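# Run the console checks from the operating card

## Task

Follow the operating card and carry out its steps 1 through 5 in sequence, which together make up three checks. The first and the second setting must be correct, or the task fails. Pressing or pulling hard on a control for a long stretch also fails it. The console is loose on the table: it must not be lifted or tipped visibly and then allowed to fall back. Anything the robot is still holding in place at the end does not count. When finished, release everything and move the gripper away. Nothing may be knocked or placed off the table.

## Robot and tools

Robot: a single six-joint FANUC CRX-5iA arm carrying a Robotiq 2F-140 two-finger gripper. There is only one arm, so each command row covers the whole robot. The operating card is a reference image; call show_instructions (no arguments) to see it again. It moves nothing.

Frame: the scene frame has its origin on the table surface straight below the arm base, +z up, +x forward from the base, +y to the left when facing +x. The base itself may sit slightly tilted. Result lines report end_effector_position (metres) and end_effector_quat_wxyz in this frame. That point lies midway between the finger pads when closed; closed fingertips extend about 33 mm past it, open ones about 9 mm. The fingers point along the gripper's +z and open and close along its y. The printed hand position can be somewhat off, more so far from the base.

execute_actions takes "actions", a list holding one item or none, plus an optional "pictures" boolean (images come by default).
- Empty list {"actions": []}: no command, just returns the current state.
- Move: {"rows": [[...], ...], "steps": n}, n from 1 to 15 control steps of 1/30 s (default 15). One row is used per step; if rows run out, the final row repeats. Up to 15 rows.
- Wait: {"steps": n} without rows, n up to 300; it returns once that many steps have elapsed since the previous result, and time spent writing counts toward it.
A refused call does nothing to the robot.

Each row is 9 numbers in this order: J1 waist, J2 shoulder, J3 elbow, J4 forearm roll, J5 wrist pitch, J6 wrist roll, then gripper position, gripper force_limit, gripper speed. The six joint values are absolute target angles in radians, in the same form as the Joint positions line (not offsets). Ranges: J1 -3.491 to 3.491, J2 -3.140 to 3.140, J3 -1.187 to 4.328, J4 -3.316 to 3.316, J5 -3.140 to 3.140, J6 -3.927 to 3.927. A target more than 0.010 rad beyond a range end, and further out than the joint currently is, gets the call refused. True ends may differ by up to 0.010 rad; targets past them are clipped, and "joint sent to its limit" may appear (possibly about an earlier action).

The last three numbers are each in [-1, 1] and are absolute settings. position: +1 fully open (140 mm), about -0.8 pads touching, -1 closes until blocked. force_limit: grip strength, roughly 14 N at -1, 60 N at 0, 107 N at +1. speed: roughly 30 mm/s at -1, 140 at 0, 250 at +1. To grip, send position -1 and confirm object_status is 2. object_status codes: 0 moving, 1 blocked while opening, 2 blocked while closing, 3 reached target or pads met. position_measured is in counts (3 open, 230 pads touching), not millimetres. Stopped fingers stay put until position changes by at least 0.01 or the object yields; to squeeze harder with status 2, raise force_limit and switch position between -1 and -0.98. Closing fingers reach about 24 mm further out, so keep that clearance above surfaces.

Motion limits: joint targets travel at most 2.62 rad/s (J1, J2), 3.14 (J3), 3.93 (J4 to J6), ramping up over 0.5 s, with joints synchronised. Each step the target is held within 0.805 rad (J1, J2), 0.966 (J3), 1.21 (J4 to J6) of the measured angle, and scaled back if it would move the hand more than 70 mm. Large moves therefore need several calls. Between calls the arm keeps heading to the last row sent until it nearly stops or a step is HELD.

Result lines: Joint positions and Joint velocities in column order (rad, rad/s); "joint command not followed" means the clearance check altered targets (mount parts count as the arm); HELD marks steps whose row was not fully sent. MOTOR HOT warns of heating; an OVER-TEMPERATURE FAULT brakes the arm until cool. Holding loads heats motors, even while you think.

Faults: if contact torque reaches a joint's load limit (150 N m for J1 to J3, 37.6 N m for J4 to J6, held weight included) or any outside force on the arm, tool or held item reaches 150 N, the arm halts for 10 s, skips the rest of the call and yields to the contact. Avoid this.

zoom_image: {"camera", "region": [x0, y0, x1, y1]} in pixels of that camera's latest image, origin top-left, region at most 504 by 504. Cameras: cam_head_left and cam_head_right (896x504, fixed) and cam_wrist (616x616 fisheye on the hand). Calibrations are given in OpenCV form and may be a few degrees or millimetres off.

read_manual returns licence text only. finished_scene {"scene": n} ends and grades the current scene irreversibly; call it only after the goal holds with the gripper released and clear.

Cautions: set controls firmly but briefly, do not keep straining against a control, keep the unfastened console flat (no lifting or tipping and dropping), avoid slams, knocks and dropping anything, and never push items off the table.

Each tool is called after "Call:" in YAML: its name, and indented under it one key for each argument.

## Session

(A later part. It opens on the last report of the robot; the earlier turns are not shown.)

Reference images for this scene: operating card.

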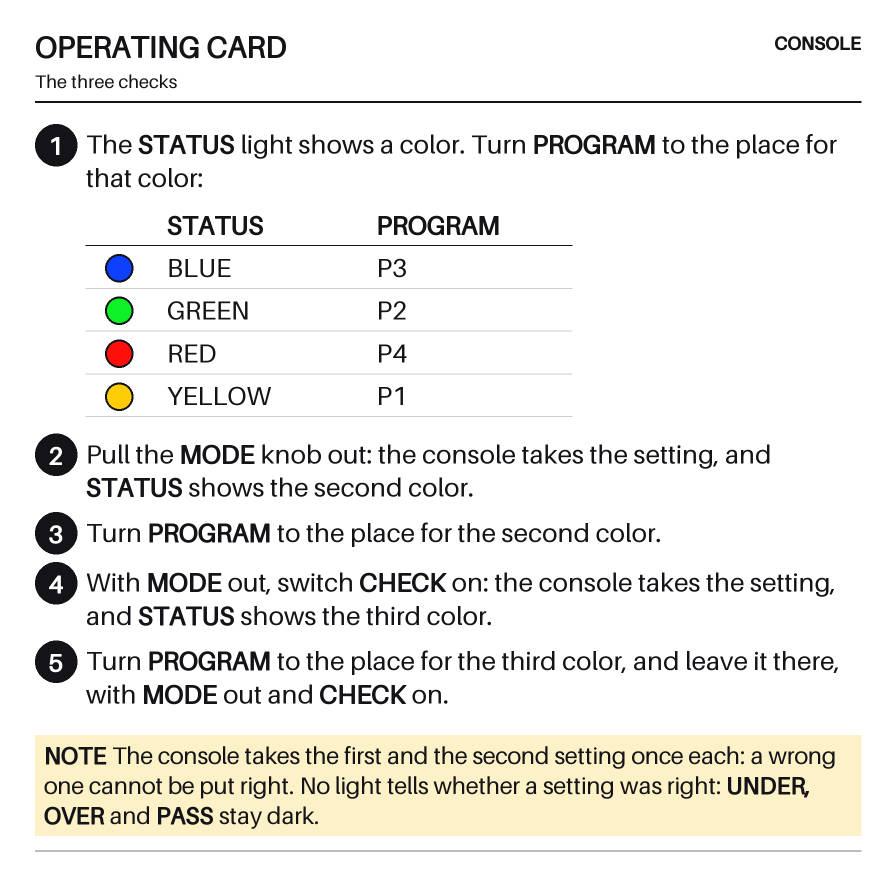

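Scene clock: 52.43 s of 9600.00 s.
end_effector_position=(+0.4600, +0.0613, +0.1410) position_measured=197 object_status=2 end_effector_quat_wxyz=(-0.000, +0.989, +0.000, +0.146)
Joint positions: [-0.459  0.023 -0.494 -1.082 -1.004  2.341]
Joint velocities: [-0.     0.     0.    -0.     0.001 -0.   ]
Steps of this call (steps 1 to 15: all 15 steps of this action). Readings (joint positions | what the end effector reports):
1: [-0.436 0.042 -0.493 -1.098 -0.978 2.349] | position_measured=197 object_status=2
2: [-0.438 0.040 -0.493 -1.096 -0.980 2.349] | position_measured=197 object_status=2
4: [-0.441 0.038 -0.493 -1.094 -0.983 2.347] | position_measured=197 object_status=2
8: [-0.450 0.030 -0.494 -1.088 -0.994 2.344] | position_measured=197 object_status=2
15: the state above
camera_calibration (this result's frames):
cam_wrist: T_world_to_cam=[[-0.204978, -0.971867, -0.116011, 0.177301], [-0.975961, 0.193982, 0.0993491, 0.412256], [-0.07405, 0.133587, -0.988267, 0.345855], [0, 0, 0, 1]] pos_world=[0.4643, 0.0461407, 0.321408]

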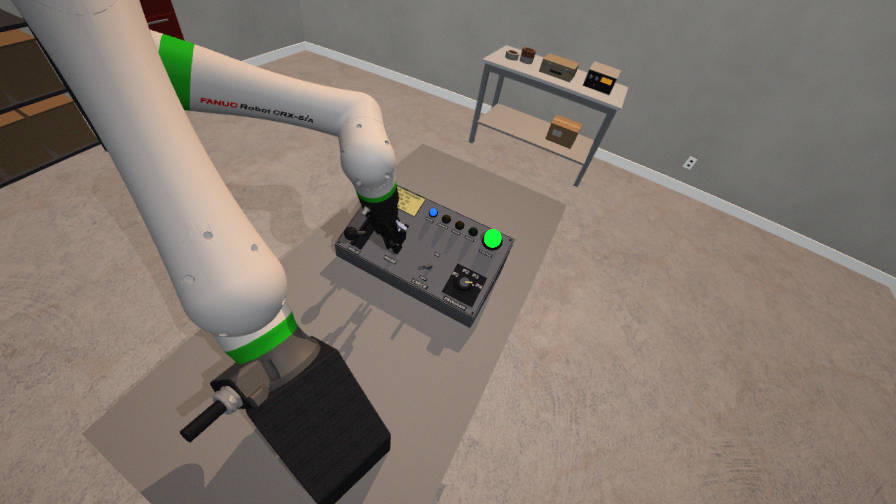

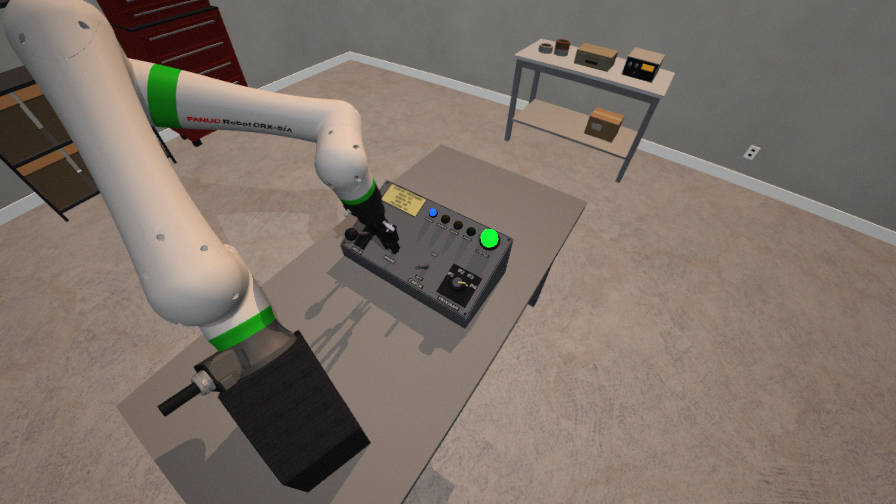

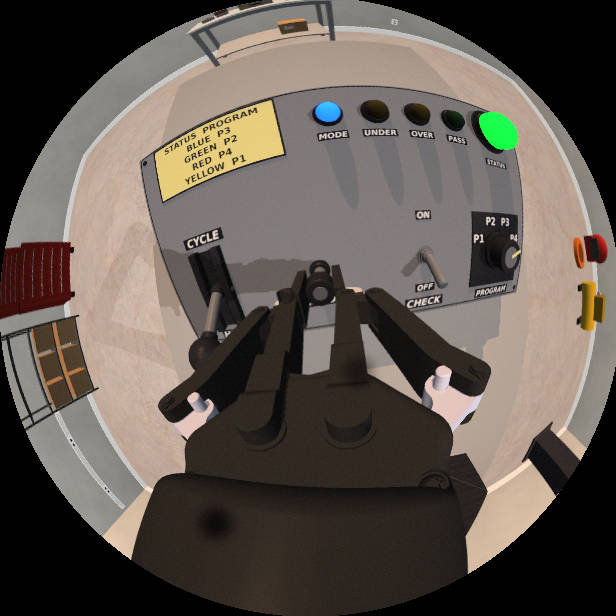

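Green → P2.

Call:
execute_actions:
  actions:
    - {"rows":[[-0.4605,0.0212,-0.4943,-1.0808,-1.0055,2.34,-1,0,0],[-0.4605,0.0212,-0.4943,-1.0808,-1.0055,2.34,-1,0,0],[-0.4605,0.0212,-0.4943,-1.0808,-1.0055,2.34,-1,0,0],[-0.4605,0.0212,-0.4943,-1.0808,-1.0055,2.34,-0.25,0,0]],"steps":10}
  pictures: false

Call:
execute_actions:
  actions:
    - {"rows":[[-0.575,-0.065,-0.492,-1.012,-1.138,2.3,-0.25,-0.8,0]],"steps":12}
  pictures: false

Call:
execute_actions:
  actions:
    - {"rows":[[-0.914,0.552,-0.203,-1.004,-1.206,1.79,0.05,-0.8,0]],"steps":15}
  pictures: false

Call:
execute_actions:
  actions:
    - {"steps":10}
  pictures: false

Call:
execute_actions:
  actions:
    - {"rows":[[-0.8104,0.6524,-0.191,-1.0963,-1.0993,1.79,0.05,-0.8,0]],"steps":14}

Scene clock: 60.37 s of 9600.00 s.
end_effector_position=(+0.4599, +0.0612, +0.1421) position_measured=160 object_status=0 end_effector_quat_wxyz=(-0.000, +0.989, +0.000, +0.146)
Joint positions: [-0.461  0.021 -0.494 -1.081 -1.005  2.34 ]
Joint velocities: [ 0.001  0.     0.     0.    -0.    -0.   ]
Steps of this call (steps 1 to 15: the robot went on to your last target; steps 16 to 90: nothing new was sent; then 4.60 s passed at rest; steps 91 to 100: all 10 steps of this action). Readings (joint positions | what the end effector reports):
91: [-0.459 0.023 -0.494 -1.082 -1.004 2.341] | position_measured=197 object_status=2
92: [-0.460 0.022 -0.494 -1.082 -1.005 2.340] | position_measured=197 object_status=2
94: [-0.460 0.021 -0.494 -1.081 -1.005 2.340] | position_measured=197 object_status=0
98: [-0.461 0.021 -0.494 -1.081 -1.005 2.340] | position_measured=170 object_status=0
100: the state above

Scene clock: 60.77 s of 9600.00 s.
end_effector_position=(+0.4404, +0.0586, +0.1958) position_measured=160 object_status=3 end_effector_quat_wxyz=(+0.000, +0.989, -0.005, +0.145)
Joint positions: [-0.575 -0.065 -0.492 -1.012 -1.138  2.3  ]
Joint velocities: [ 0.    -0.     0.001  0.002 -0.002 -0.001]
Steps of this call (steps 1 to 12: all 12 steps of this action). Readings (joint positions | what the end effector reports):
1: [-0.461 0.021 -0.494 -1.081 -1.005 2.340] | position_measured=160 object_status=0
2: [-0.464 0.019 -0.494 -1.079 -1.009 2.339] | position_measured=160 object_status=0
4: [-0.488 0.001 -0.494 -1.064 -1.037 2.330] | position_measured=160 object_status=0
8: [-0.565 -0.057 -0.492 -1.018 -1.126 2.304] | position_measured=160 object_status=3
12: the state above

Scene clock: 61.27 s of 9600.00 s.
end_effector_position=(+0.4576, -0.0814, +0.2031) position_measured=123 object_status=3 end_effector_quat_wxyz=(-0.036, +0.943, -0.300, +0.137)
Joint positions: [-0.786  0.319 -0.312 -1.007 -1.18   1.983]
Joint velocities: [-0.55   1.001  0.469  0.013 -0.11  -0.822]
Steps of this call (steps 1 to 15: all 15 steps of this action). Readings (joint positions | what the end effector reports):
1: [-0.575 -0.065 -0.492 -1.012 -1.138 2.300] | position_measured=160 object_status=0
2: [-0.577 -0.062 -0.490 -1.012 -1.138 2.297] | position_measured=156 object_status=0
4: [-0.590 -0.038 -0.479 -1.012 -1.141 2.277] | position_measured=141 object_status=0
8: [-0.653 0.077 -0.425 -1.010 -1.154 2.182] | position_measured=123 object_status=0
15: the state above

Scene clock: 61.60 s of 9600.00 s.
end_effector_position=(+0.4426, -0.1714, +0.1996) position_measured=123 object_status=3 end_effector_quat_wxyz=(-0.069, +0.872, -0.466, +0.129)
Joint positions: [-0.914  0.552 -0.203 -1.004 -1.206  1.791]
Joint velocities: [-0.012  0.021  0.012 -0.    -0.006 -0.021]
Steps of this call (steps 1 to 10: the robot went on to your last target). Readings (joint positions | what the end effector reports):
1: [-0.804 0.352 -0.296 -1.007 -1.184 1.955] | position_measured=123 object_status=3
2: [-0.823 0.386 -0.281 -1.006 -1.188 1.927] | position_measured=123 object_status=3
4: [-0.859 0.452 -0.250 -1.005 -1.195 1.872] | position_measured=123 object_status=3
8: [-0.908 0.541 -0.208 -1.004 -1.205 1.799] | position_measured=123 object_status=3
10: the state above

Scene clock: 62.07 s of 9600.00 s.
end_effector_position=(+0.4671, -0.1763, +0.1301) position_measured=123 object_status=3 end_effector_quat_wxyz=(-0.072, +0.862, -0.486, +0.127)
Joint positions: [-0.81   0.652 -0.191 -1.096 -1.099  1.79 ]
Joint velocities: [ 0.    -0.    -0.001 -0.001  0.    -0.   ]
Steps of this call (steps 1 to 14: all 14 steps of this action). Readings (joint positions | what the end effector reports):
1: [-0.914 0.552 -0.203 -1.004 -1.206 1.790] | position_measured=123 object_status=3
2: [-0.911 0.555 -0.203 -1.007 -1.203 1.790] | position_measured=123 object_status=3
4: [-0.888 0.578 -0.200 -1.029 -1.177 1.790] | position_measured=123 object_status=3
8: [-0.817 0.646 -0.192 -1.091 -1.106 1.790] | position_measured=123 object_status=3
14: the state above
camera_calibration (this result's frames):
cam_wrist: T_world_to_cam=[[-0.895164, -0.306294, -0.323831, 0.413333], [-0.398524, 0.875377, 0.273667, 0.294112], [0.199652, 0.374031, -0.905671, 0.2711], [0, 0, 0, 1]] pos_world=[0.433086, -0.232257, 0.298889]

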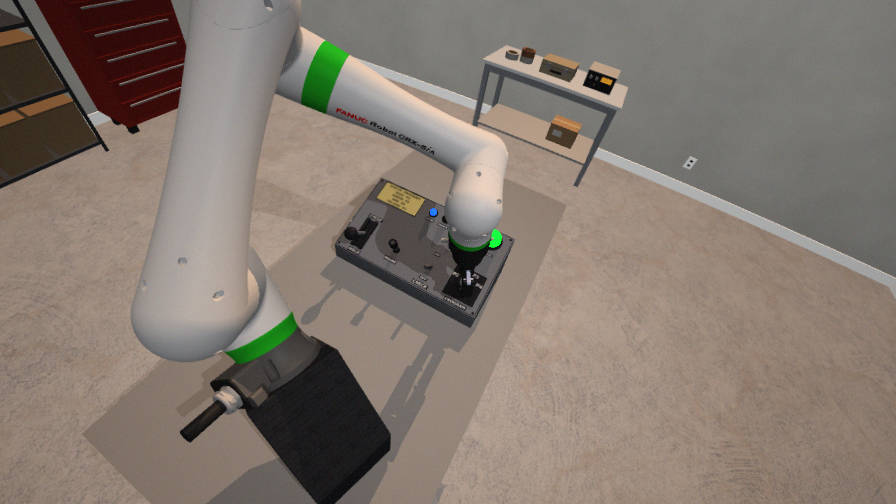

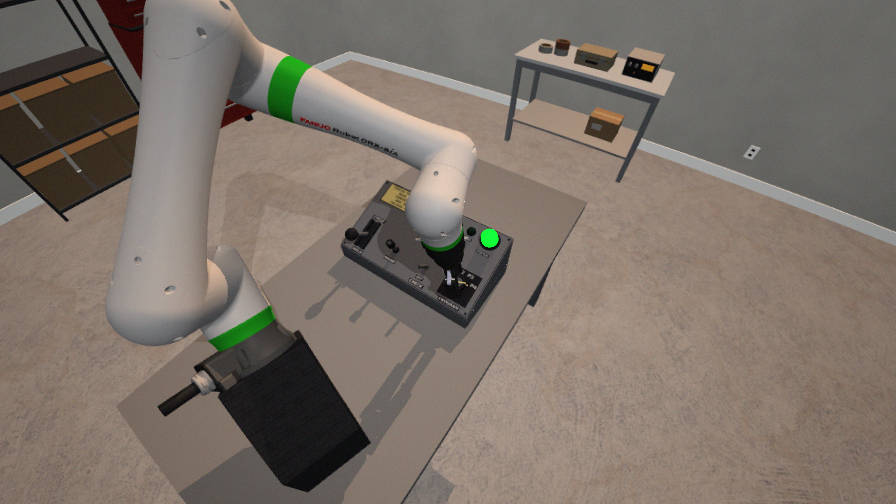

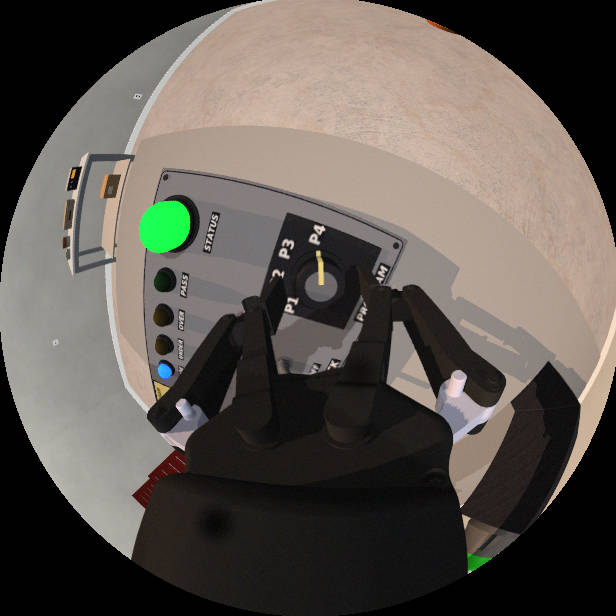

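Call:
execute_actions:
  actions:
    - {"rows":[[-0.814,0.658,-0.188,-1.0955,-1.100,1.79,0.05,-0.8,-0.3],[-0.814,0.658,-0.188,-1.0955,-1.100,1.79,-1,-0.8,-0.3]],"steps":15}
  pictures: false

Call:
execute_actions:
  actions:
    - {"rows":[[-0.814,0.658,-0.188,-1.0955,-1.100,3.23,-1,-0.8,-0.3]],"steps":15}
  pictures: false

Call:
execute_actions:
  actions:
    - {"steps":15}
  pictures: false

Call:
execute_actions:
  actions:
    - {"rows":[[-0.814,0.658,-0.188,-1.0955,-1.100,3.23,0.05,-0.8,0]],"steps":8}
  pictures: false

Call:
execute_actions:
  actions:
    - {"rows":[[-0.914,0.552,-0.203,-1.004,-1.206,3.1,0.05,-0.8,0]],"steps":13}

Call:
execute_actions:
  actions:
    - {"rows":[[-0.795,0.25,-0.462,-1.043,-1.153,2.68,-0.8,-0.5,0.5]],"steps":15}
  pictures: false

Call:
execute_actions:
  actions:
    - {"steps":10}

Call:
zoom_image:
  camera: "cam_wrist"
  region: [260, 170, 480, 310]

Scene clock: 70.33 s of 9600.00 s.
end_effector_position=(+0.4667, -0.1787, +0.1302) position_measured=164 object_status=2 end_effector_quat_wxyz=(-0.072, +0.861, -0.487, +0.127)
Joint positions: [-0.814  0.658 -0.188 -1.096 -1.1    1.79 ]
Joint velocities: [-0.    -0.    -0.     0.002  0.     0.   ]
Steps of this call (steps 1 to 15: the robot went on to your last target; steps 16 to 90: nothing new was sent; then 4.77 s passed at rest; steps 91 to 105: all 15 steps of this action). Readings (joint positions | what the end effector reports):
91: [-0.810 0.653 -0.191 -1.096 -1.099 1.790] | position_measured=123 object_status=3
92: [-0.811 0.655 -0.190 -1.096 -1.099 1.790] | position_measured=123 object_status=0
94: [-0.813 0.658 -0.189 -1.096 -1.099 1.790] | position_measured=131 object_status=0
98: [-0.814 0.658 -0.188 -1.096 -1.100 1.790] | position_measured=155 object_status=0
105: the state above

Scene clock: 70.83 s of 9600.00 s.
end_effector_position=(+0.4660, -0.1790, +0.1298) position_measured=165 object_status=2 end_effector_quat_wxyz=(-0.014, +0.985, -0.092, +0.145)
Joint positions: [-0.814  0.658 -0.188 -1.095 -1.1    2.635]
Joint velocities: [-0.    -0.    -0.001  0.     0.     2.976]
Steps of this call (steps 1 to 15: all 15 steps of this action). Readings (joint positions | what the end effector reports):
1: [-0.814 0.658 -0.188 -1.096 -1.100 1.790] | position_measured=164 object_status=2
2: [-0.814 0.658 -0.188 -1.096 -1.100 1.795] | position_measured=164 object_status=2
4: [-0.814 0.658 -0.188 -1.096 -1.100 1.831] | position_measured=164 object_status=2
8: [-0.814 0.658 -0.188 -1.096 -1.100 2.007] | position_measured=164 object_status=2
15: the state above

Scene clock: 71.33 s of 9600.00 s.
end_effector_position=(+0.4662, -0.1789, +0.1299) position_measured=166 object_status=2 end_effector_quat_wxyz=(+0.030, +0.969, +0.201, +0.143)
Joint positions: [-0.814  0.658 -0.188 -1.095 -1.1    3.23 ]
Joint velocities: [ 0.001 -0.001  0.    -0.     0.001  0.001]
Steps of this call (steps 1 to 15: the robot went on to your last target). Readings (joint positions | what the end effector reports):
1: [-0.814 0.658 -0.188 -1.095 -1.100 2.733] | position_measured=166 object_status=2
2: [-0.814 0.658 -0.188 -1.095 -1.100 2.821] | position_measured=166 object_status=2
4: [-0.814 0.658 -0.188 -1.095 -1.100 2.972] | position_measured=166 object_status=2
8: [-0.814 0.658 -0.188 -1.095 -1.100 3.170] | position_measured=166 object_status=2
15: the state above

Scene clock: 71.60 s of 9600.00 s.
end_effector_position=(+0.4663, -0.1790, +0.1300) position_measured=123 object_status=0 end_effector_quat_wxyz=(+0.030, +0.969, +0.201, +0.143)
Joint positions: [-0.814  0.658 -0.188 -1.095 -1.1    3.23 ]
Joint velocities: [ 0.002  0.    -0.001  0.    -0.    -0.   ]
Steps of this call (steps 1 to 8: all 8 steps of this action). Readings (joint positions | what the end effector reports):
1: [-0.814 0.658 -0.188 -1.095 -1.100 3.230] | position_measured=166 object_status=0
2: [-0.814 0.658 -0.188 -1.095 -1.100 3.230] | position_measured=166 object_status=0
4: [-0.814 0.658 -0.188 -1.095 -1.100 3.230] | position_measured=146 object_status=0
8: the state above

Scene clock: 72.03 s of 9600.00 s.
end_effector_position=(+0.4426, -0.1716, +0.1995) position_measured=123 object_status=3 end_effector_quat_wxyz=(+0.024, +0.976, +0.161, +0.144)
Joint positions: [-0.914  0.552 -0.203 -1.004 -1.206  3.1  ]
Joint velocities: [-0.     0.     0.     0.002 -0.001 -0.001]
Steps of this call (steps 1 to 13: all 13 steps of this action). Readings (joint positions | what the end effector reports):
1: [-0.814 0.658 -0.188 -1.095 -1.100 3.230] | position_measured=123 object_status=0
2: [-0.817 0.655 -0.188 -1.093 -1.104 3.226] | position_measured=123 object_status=0
4: [-0.839 0.631 -0.191 -1.072 -1.127 3.197] | position_measured=123 object_status=0
8: [-0.908 0.559 -0.202 -1.010 -1.198 3.109] | position_measured=123 object_status=3
13: the state above
camera_calibration (this result's frames):
cam_wrist: T_world_to_cam=[[0.105726, -0.994144, -0.0223387, -0.205855], [-0.989664, -0.107385, 0.0950463, 0.389824], [-0.0968886, 0.012059, -0.995222, 0.424112], [0, 0, 0, 1]] pos_world=[0.44865, -0.167903, 0.380436]

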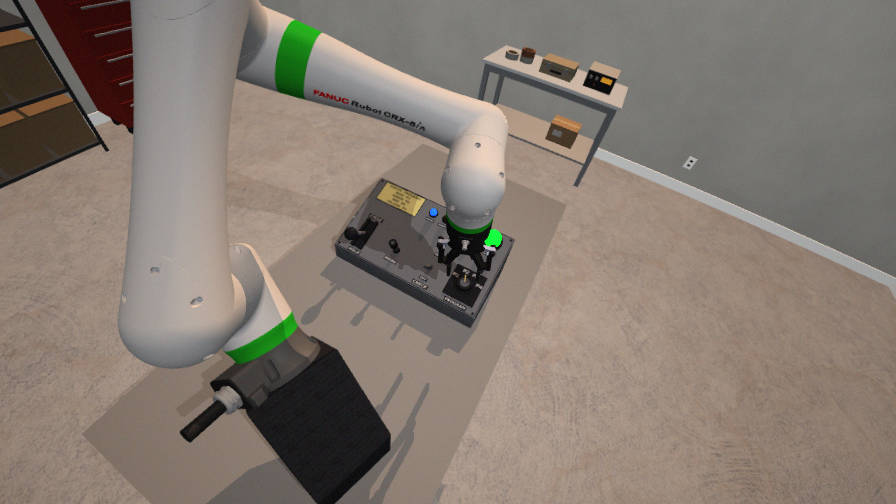

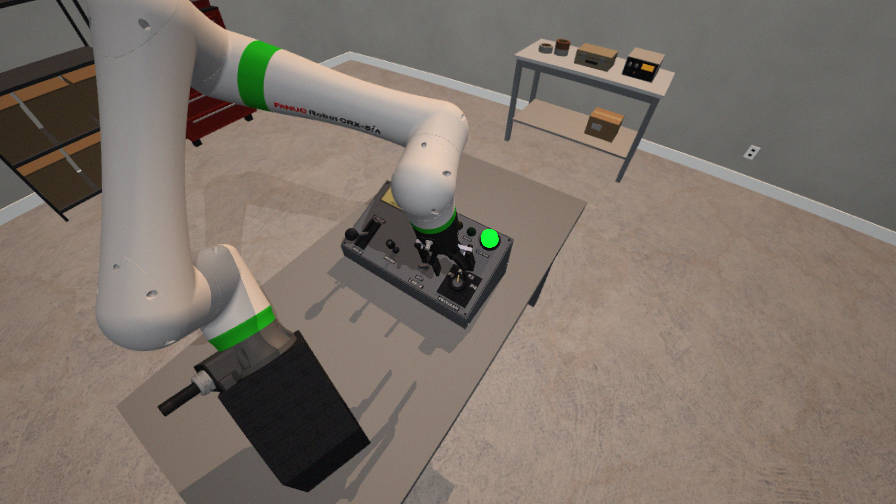

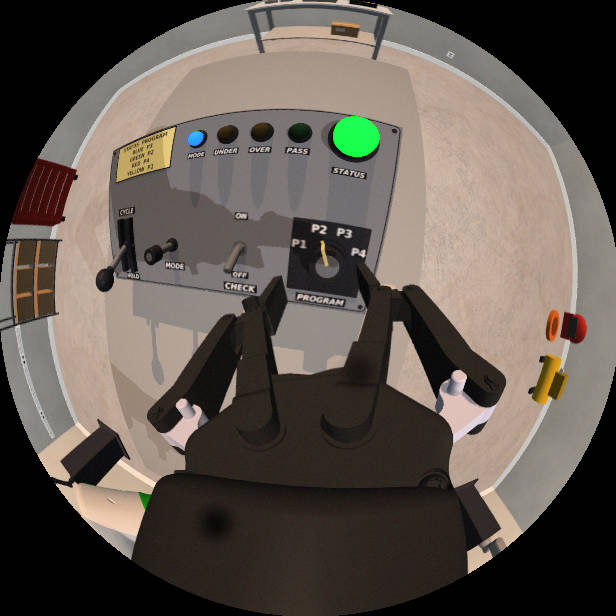

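Scene clock: 72.53 s of 9600.00 s.
end_effector_position=(+0.4079, -0.0604, +0.1786) position_measured=229 object_status=0 end_effector_quat_wxyz=(+0.001, +0.990, +0.001, +0.143)
Joint positions: [-0.796  0.253 -0.46  -1.043 -1.153  2.684]
Joint velocities: [ 0.053 -0.135 -0.115 -0.015  0.022 -0.187]
Steps of this call (steps 1 to 15: all 15 steps of this action). Readings (joint positions | what the end effector reports):
1: [-0.914 0.552 -0.203 -1.004 -1.206 3.100] | position_measured=123 object_status=0
2: [-0.913 0.549 -0.206 -1.005 -1.205 3.095] | position_measured=128 object_status=0
4: [-0.903 0.525 -0.226 -1.010 -1.199 3.062] | position_measured=149 object_status=0
8: [-0.857 0.411 -0.324 -1.025 -1.179 2.905] | position_measured=191 object_status=0
15: the state above

Scene clock: 72.87 s of 9600.00 s.
end_effector_position=(+0.4075, -0.0596, +0.1784) position_measured=229 object_status=3 end_effector_quat_wxyz=(+0.001, +0.990, -0.000, +0.143)
Joint positions: [-0.795  0.25  -0.462 -1.043 -1.153  2.68 ]
Joint velocities: [-0. -0. -0.  0. -0. -0.]
Steps of this call (steps 1 to 10: the robot went on to your last target). Readings (joint positions | what the end effector reports):
1: [-0.795 0.250 -0.462 -1.043 -1.153 2.681] | position_measured=229 object_status=0
2: [-0.795 0.250 -0.462 -1.043 -1.153 2.680] | position_measured=229 object_status=0
4: [-0.795 0.250 -0.462 -1.043 -1.153 2.680] | position_measured=229 object_status=3
8: [-0.795 0.250 -0.462 -1.043 -1.153 2.680] | position_measured=229 object_status=3
10: the state above
camera_calibration (this result's frames):
cam_wrist: T_world_to_cam=[[-0.206975, -0.971809, -0.112911, 0.0537088], [-0.975115, 0.195541, 0.104472, 0.379576], [-0.079448, 0.131724, -0.988098, 0.397078], [0, 0, 0, 1]] pos_world=[0.412794, -0.0743326, 0.358761]

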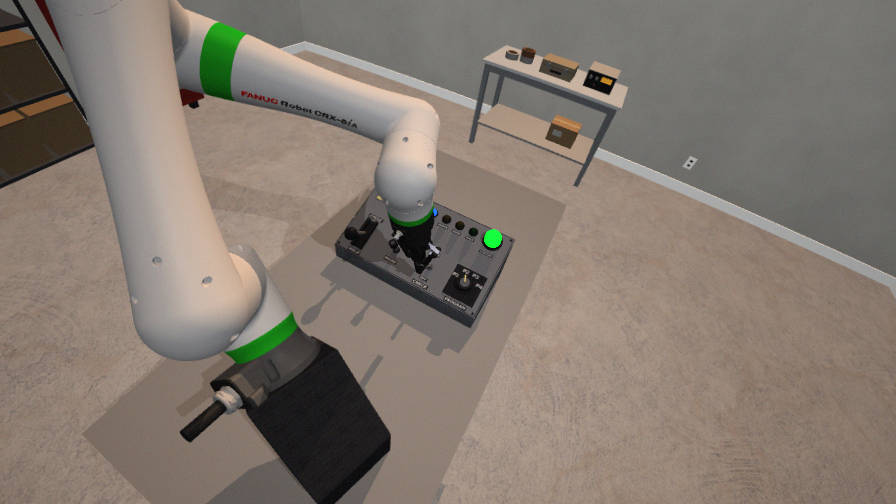

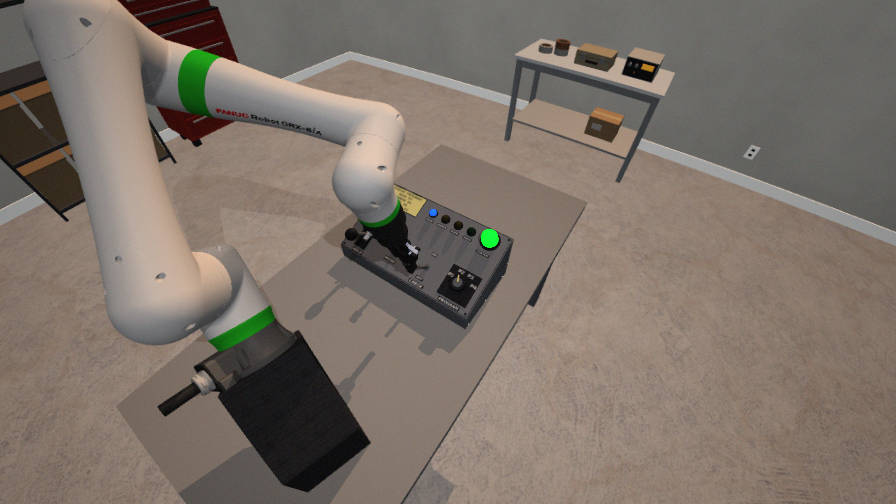

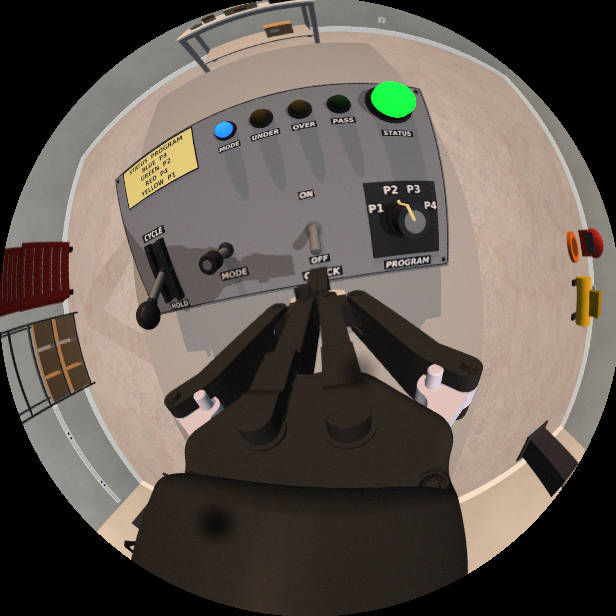

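Region (260, 170, 480, 310) of cam_wrist's 616x616 image, scaled by 2.291, with more detail than that image has; it fills the top 321 rows of this view, and the rest is white.

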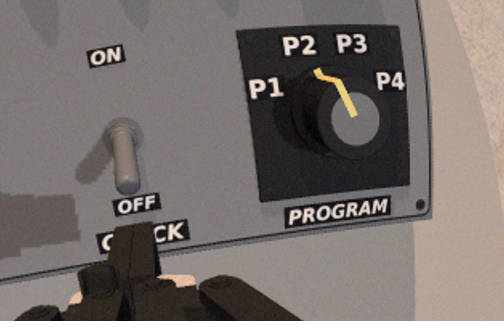

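Call:
execute_actions:
  actions:
    - {"rows":[[-0.735,0.304,-0.49,-1.117,-1.075,2.74,-0.8,-0.5,0.5]],"steps":15}

Call:
execute_actions:
  actions:
    - {"rows":[[-0.7065,0.3245,-0.400,-1.098,-1.0877,2.66,-0.8,-0.5,0.5]],"steps":15}

Call:
execute_actions:
  actions:
    - {"steps":10}

Scene clock: 84.67 s of 9600.00 s.
end_effector_position=(+0.4103, -0.0580, +0.1371) position_measured=229 object_status=3 end_effector_quat_wxyz=(-0.000, +0.989, -0.001, +0.146)
Joint positions: [-0.735  0.304 -0.49  -1.117 -1.075  2.74 ]
Joint velocities: [-0.    -0.001  0.001  0.     0.001  0.   ]
Steps of this call (steps 1 to 15: the robot went on to your last target; steps 16 to 90: nothing new was sent; then 8.30 s passed at rest; steps 91 to 105: all 15 steps of this action). Readings (joint positions | what the end effector reports):
91: [-0.795 0.250 -0.462 -1.043 -1.153 2.680] | position_measured=229 object_status=3
92: [-0.791 0.253 -0.464 -1.047 -1.149 2.683] | position_measured=229 object_status=3
94: [-0.768 0.274 -0.475 -1.077 -1.118 2.707] | position_measured=229 object_status=3
98: [-0.735 0.304 -0.490 -1.117 -1.075 2.740] | position_measured=229 object_status=3
105: the state above
camera_calibration (this result's frames):
cam_wrist: T_world_to_cam=[[-0.206293, -0.971529, -0.116511, 0.0513554], [-0.975752, 0.195351, 0.0987179, 0.387422], [-0.0731467, 0.134051, -0.988271, 0.353842], [0, 0, 0, 1]] pos_world=[0.414505, -0.0732228, 0.31743]

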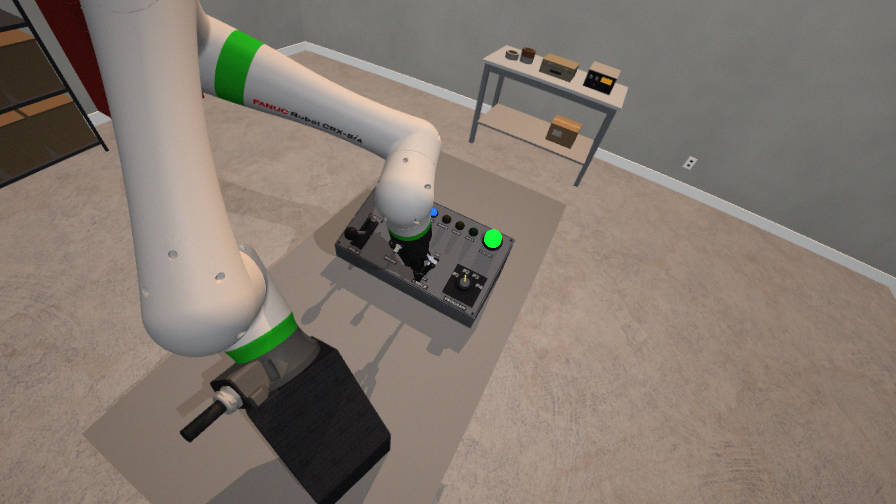

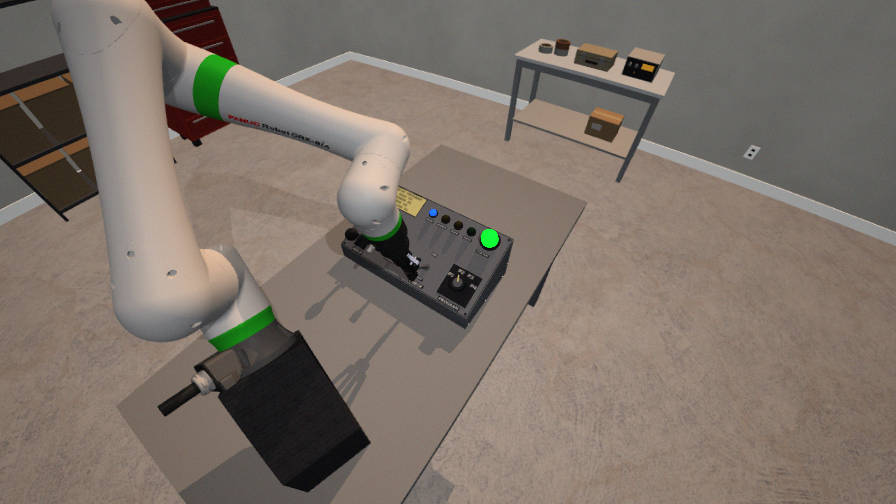

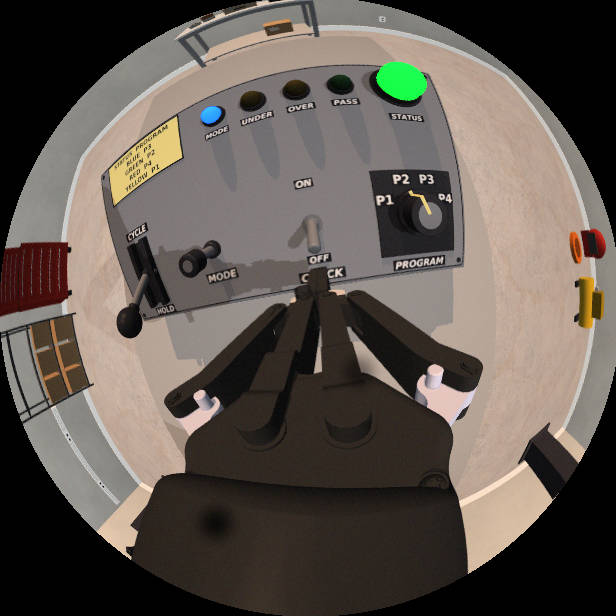

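Scene clock: 85.17 s of 9600.00 s.
end_effector_position=(+0.4487, -0.0601, +0.1485) position_measured=229 object_status=3 end_effector_quat_wxyz=(-0.000, +0.989, -0.000, +0.146)
Joint positions: [-0.707  0.324 -0.4   -1.098 -1.088  2.66 ]
Joint velocities: [ 0.    -0.001 -0.001 -0.    -0.    -0.   ]
Steps of this call (steps 1 to 15: all 15 steps of this action). Readings (joint positions | what the end effector reports):
1: [-0.735 0.304 -0.490 -1.117 -1.075 2.740] | position_measured=229 object_status=3
2: [-0.734 0.305 -0.487 -1.117 -1.075 2.737] | position_measured=229 object_status=3
4: [-0.725 0.311 -0.458 -1.110 -1.079 2.711] | position_measured=229 object_status=3
8: [-0.707 0.324 -0.401 -1.098 -1.087 2.661] | position_measured=229 object_status=3
15: the state above
camera_calibration (this result's frames):
cam_wrist: T_world_to_cam=[[-0.205432, -0.971772, -0.116, 0.0580725], [-0.975888, 0.194471, 0.0991102, 0.424095], [-0.0737539, 0.133564, -0.988292, 0.368488], [0, 0, 0, 1]] pos_world=[0.452976, -0.0752576, 0.328878]

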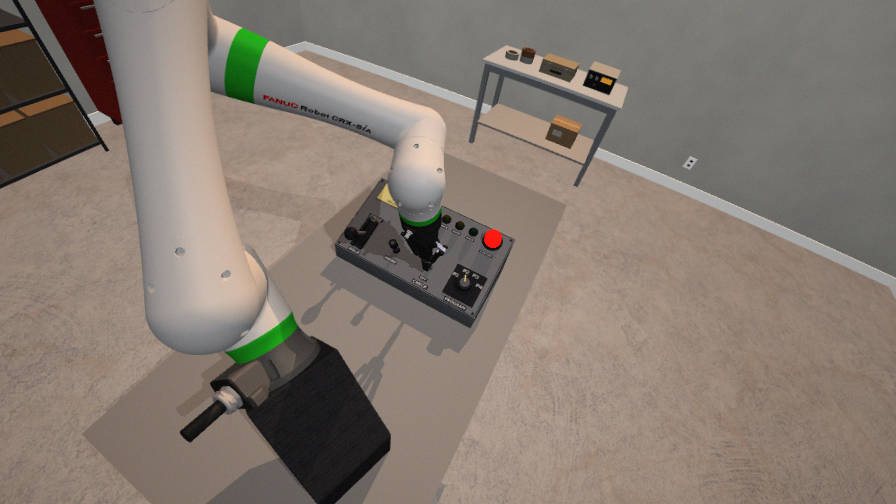

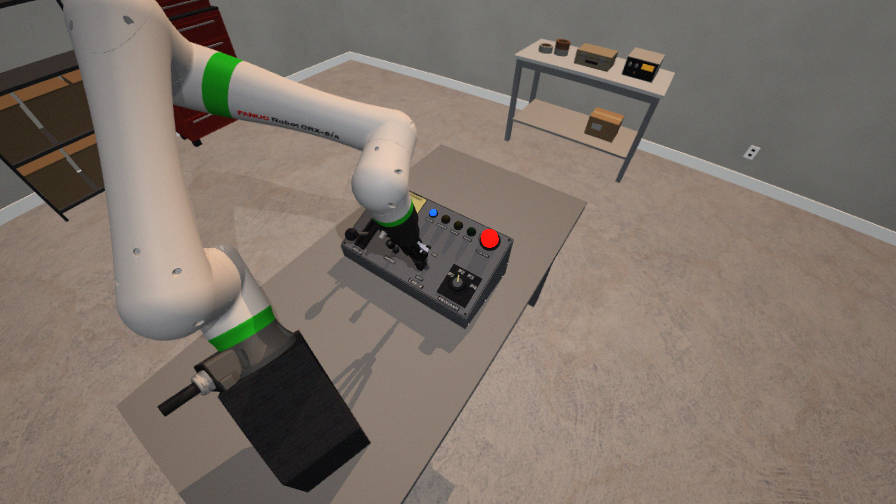

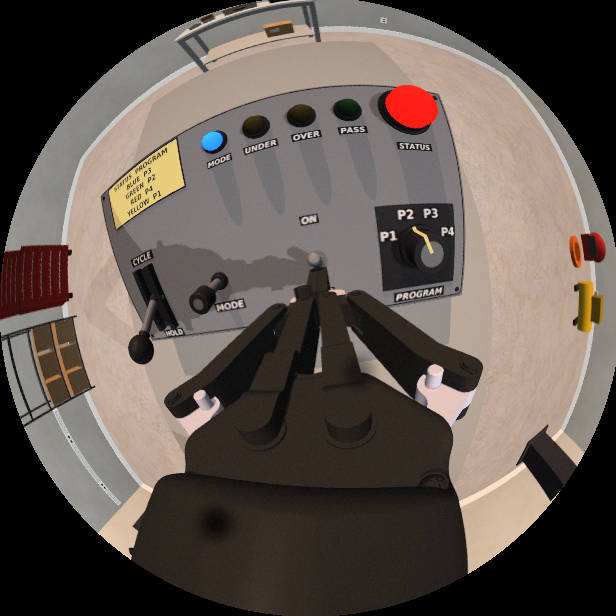

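Scene clock: 85.50 s of 9600.00 s.
end_effector_position=(+0.4487, -0.0601, +0.1485) position_measured=229 object_status=3 end_effector_quat_wxyz=(-0.000, +0.989, -0.000, +0.146)
Joint positions: [-0.707  0.324 -0.4   -1.098 -1.088  2.66 ]
Joint velocities: [-0.001 -0.001  0.    -0.     0.001  0.   ]
Steps of this call (steps 1 to 10: the robot went on to your last target). Readings (joint positions | what the end effector reports):
1: [-0.707 0.324 -0.400 -1.098 -1.088 2.660] | position_measured=229 object_status=3
2: [-0.707 0.324 -0.400 -1.098 -1.088 2.660] | position_measured=229 object_status=3
4: [-0.707 0.324 -0.400 -1.098 -1.088 2.660] | position_measured=229 object_status=3
8: [-0.707 0.324 -0.400 -1.098 -1.088 2.660] | position_measured=229 object_status=3
10: the state above
camera_calibration (this result's frames):
cam_wrist: T_world_to_cam=[[-0.205395, -0.971781, -0.115997, 0.0580656], [-0.975896, 0.194435, 0.0991066, 0.424116], [-0.073756, 0.133557, -0.988293, 0.368494], [0, 0, 0, 1]] pos_world=[0.452998, -0.0752509, 0.328882]

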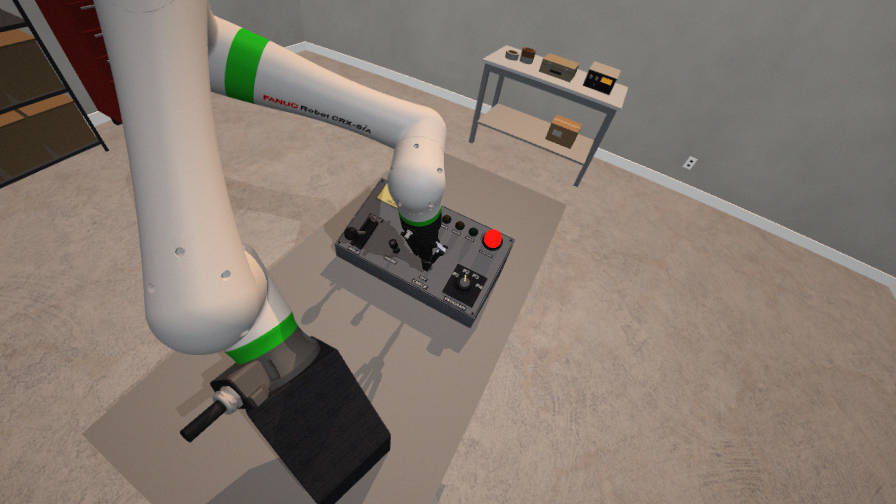

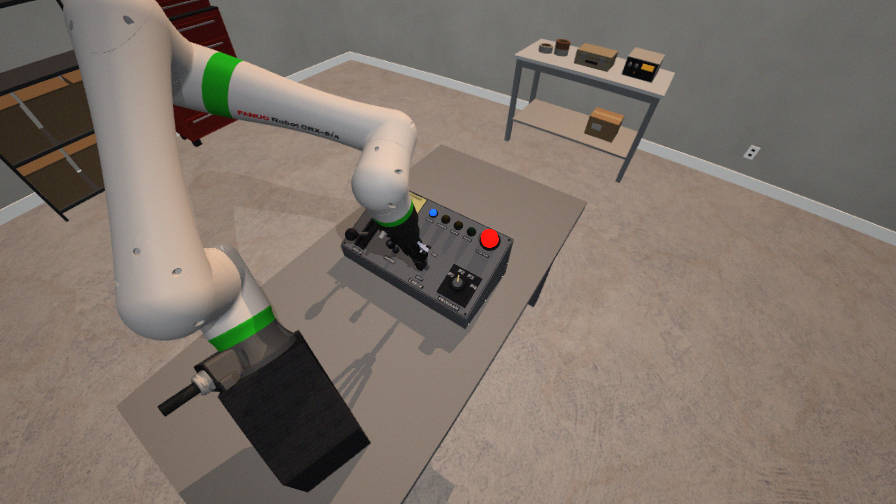

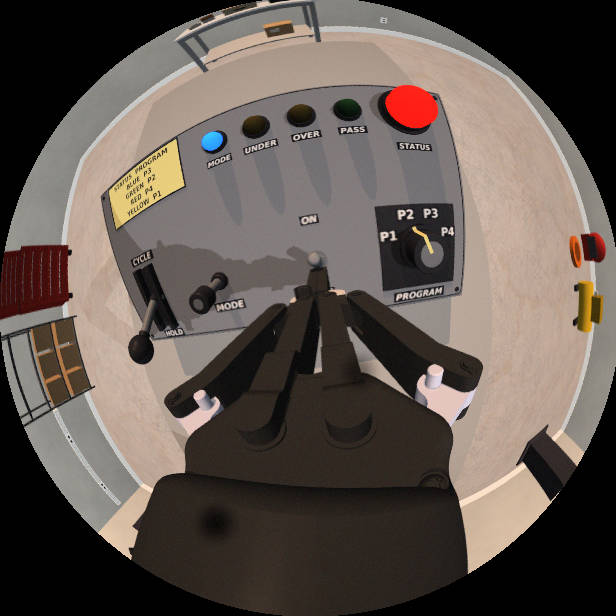

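Red → P4.

Call:
execute_actions:
  actions:
    - {"rows":[[-0.79,0.25,-0.42,-1.02,-1.18,2.66,-0.8,-0.5,0.5]],"steps":10}
  pictures: false

Call:
execute_actions:
  actions:
    - {"rows":[[-0.914,0.552,-0.203,-1.004,-1.206,3.17,0.05,-0.8,0]],"steps":15}
  pictures: false

Call:
execute_actions:
  actions:
    - {"steps":8}

Call:
execute_actions:
  actions:
    - {"rows":[[-0.814,0.658,-0.188,-1.0955,-1.1,3.17,0.05,-0.8,0]],"steps":15}
  pictures: false

Call:
execute_actions:
  actions:
    - {"rows":[[-0.814,0.658,-0.188,-1.0955,-1.1,3.17,-1,-0.8,-0.3]],"steps":15}
  pictures: false

Scene clock: 90.60 s of 9600.00 s.
end_effector_position=(+0.4193, -0.0583, +0.1900) position_measured=229 object_status=3 end_effector_quat_wxyz=(+0.001, +0.990, +0.012, +0.137)
Joint positions: [-0.79  0.25 -0.42 -1.02 -1.18  2.66]
Joint velocities: [ 0.001  0.    -0.001  0.004 -0.004  0.   ]
Steps of this call (steps 1 to 15: the robot went on to your last target; steps 16 to 90: nothing new was sent; then 1.77 s passed at rest; steps 91 to 100: all 10 steps of this action). Readings (joint positions | what the end effector reports):
91: [-0.707 0.324 -0.400 -1.098 -1.088 2.660] | position_measured=229 object_status=3
92: [-0.709 0.322 -0.400 -1.095 -1.092 2.660] | position_measured=229 object_status=3
94: [-0.733 0.300 -0.406 -1.072 -1.118 2.660] | position_measured=229 object_status=3
98: [-0.788 0.251 -0.419 -1.022 -1.178 2.660] | position_measured=229 object_status=3
100: the state above

Scene clock: 91.10 s of 9600.00 s.
end_effector_position=(+0.4424, -0.1689, +0.1995) position_measured=127 object_status=0 end_effector_quat_wxyz=(+0.028, +0.971, +0.191, +0.143)
Joint positions: [-0.911  0.545 -0.208 -1.004 -1.205  3.158]
Joint velocities: [-0.099  0.237  0.167  0.012 -0.02   0.4  ]
Steps of this call (steps 1 to 15: all 15 steps of this action). Readings (joint positions | what the end effector reports):
1: [-0.790 0.250 -0.420 -1.020 -1.180 2.660] | position_measured=229 object_status=0
2: [-0.791 0.253 -0.418 -1.020 -1.180 2.665] | position_measured=225 object_status=0
4: [-0.800 0.274 -0.402 -1.019 -1.182 2.701] | position_measured=210 object_status=0
8: [-0.842 0.378 -0.327 -1.013 -1.191 2.875] | position_measured=180 object_status=0
15: the state above

Scene clock: 91.37 s of 9600.00 s.
end_effector_position=(+0.4426, -0.1715, +0.1995) position_measured=123 object_status=3 end_effector_quat_wxyz=(+0.029, +0.970, +0.195, +0.143)
Joint positions: [-0.914  0.552 -0.203 -1.004 -1.206  3.17 ]
Joint velocities: [-0.     0.001 -0.     0.     0.     0.   ]
Steps of this call (steps 1 to 8: the robot went on to your last target). Readings (joint positions | what the end effector reports):
1: [-0.913 0.551 -0.204 -1.004 -1.206 3.167] | position_measured=123 object_status=0
2: [-0.914 0.552 -0.203 -1.004 -1.206 3.169] | position_measured=123 object_status=0
4: [-0.914 0.552 -0.203 -1.004 -1.206 3.170] | position_measured=123 object_status=0
8: the state above
camera_calibration (this result's frames):
cam_wrist: T_world_to_cam=[[0.172287, -0.985044, -0.00234681, -0.237648], [-0.980269, -0.171685, 0.0979619, 0.374097], [-0.0968997, -0.0145771, -0.995187, 0.419561], [0, 0, 0, 1]] pos_world=[0.448315, -0.163751, 0.380337]

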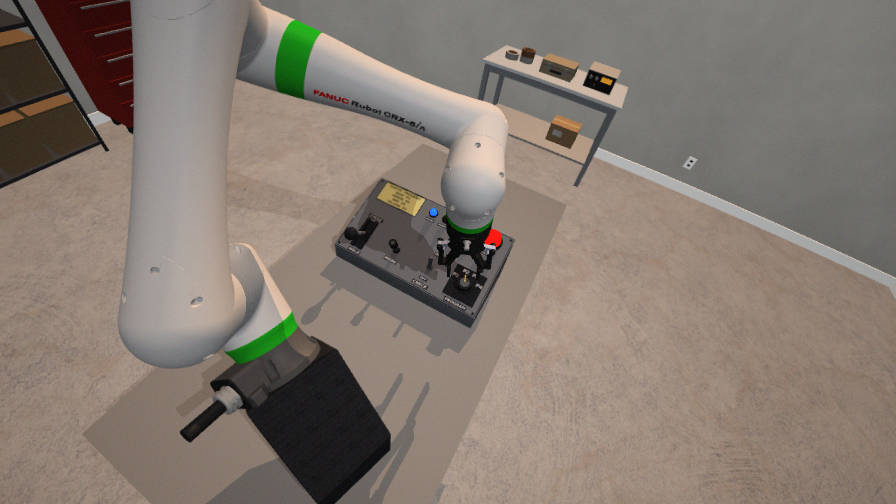

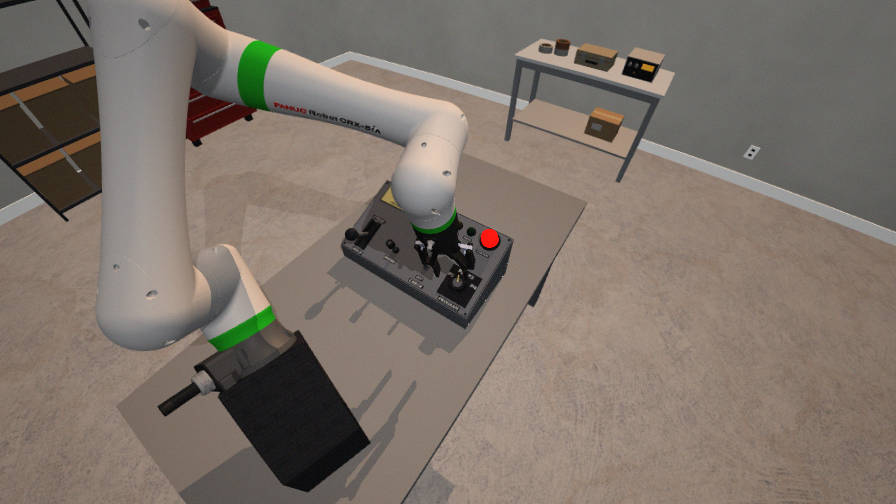

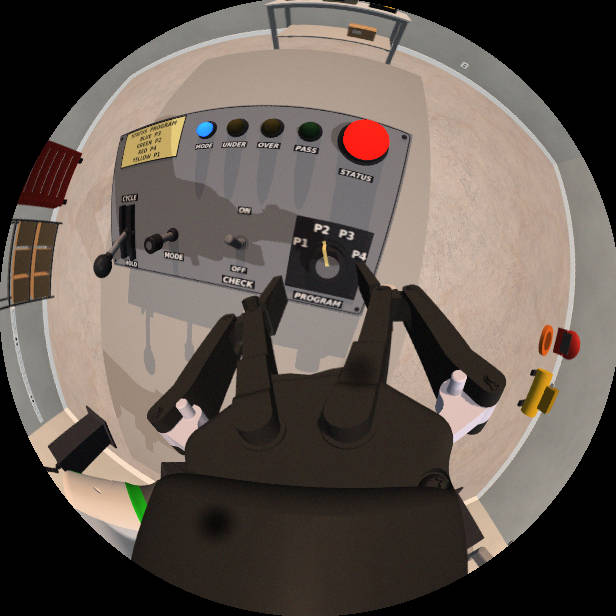

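Scene clock: 91.87 s of 9600.00 s.
end_effector_position=(+0.4664, -0.1789, +0.1301) position_measured=123 object_status=3 end_effector_quat_wxyz=(+0.025, +0.974, +0.172, +0.144)
Joint positions: [-0.814  0.658 -0.188 -1.095 -1.1    3.17 ]
Joint velocities: [ 0.     0.     0.    -0.     0.001  0.   ]
Steps of this call (steps 1 to 15: all 15 steps of this action). Readings (joint positions | what the end effector reports):
1: [-0.914 0.552 -0.203 -1.004 -1.206 3.170] | position_measured=123 object_status=3
2: [-0.911 0.555 -0.202 -1.006 -1.203 3.170] | position_measured=123 object_status=3
4: [-0.889 0.579 -0.199 -1.027 -1.179 3.170] | position_measured=123 object_status=3
8: [-0.821 0.651 -0.189 -1.089 -1.108 3.170] | position_measured=123 object_status=3
15: the state above

Scene clock: 92.37 s of 9600.00 s.
end_effector_position=(+0.4664, -0.1789, +0.1301) position_measured=165 object_status=2 end_effector_quat_wxyz=(+0.025, +0.974, +0.172, +0.144)
Joint positions: [-0.814  0.658 -0.188 -1.095 -1.1    3.17 ]
Joint velocities: [-0.    -0.     0.001  0.    -0.    -0.   ]
Steps of this call (steps 1 to 15: all 15 steps of this action). Readings (joint positions | what the end effector reports):
1: [-0.814 0.658 -0.188 -1.095 -1.100 3.170] | position_measured=123 object_status=0
2: [-0.814 0.658 -0.188 -1.095 -1.100 3.170] | position_measured=126 object_status=0
4: [-0.814 0.658 -0.188 -1.095 -1.100 3.170] | position_measured=137 object_status=0
8: [-0.814 0.658 -0.188 -1.095 -1.100 3.170] | position_measured=160 object_status=0
15: the state above


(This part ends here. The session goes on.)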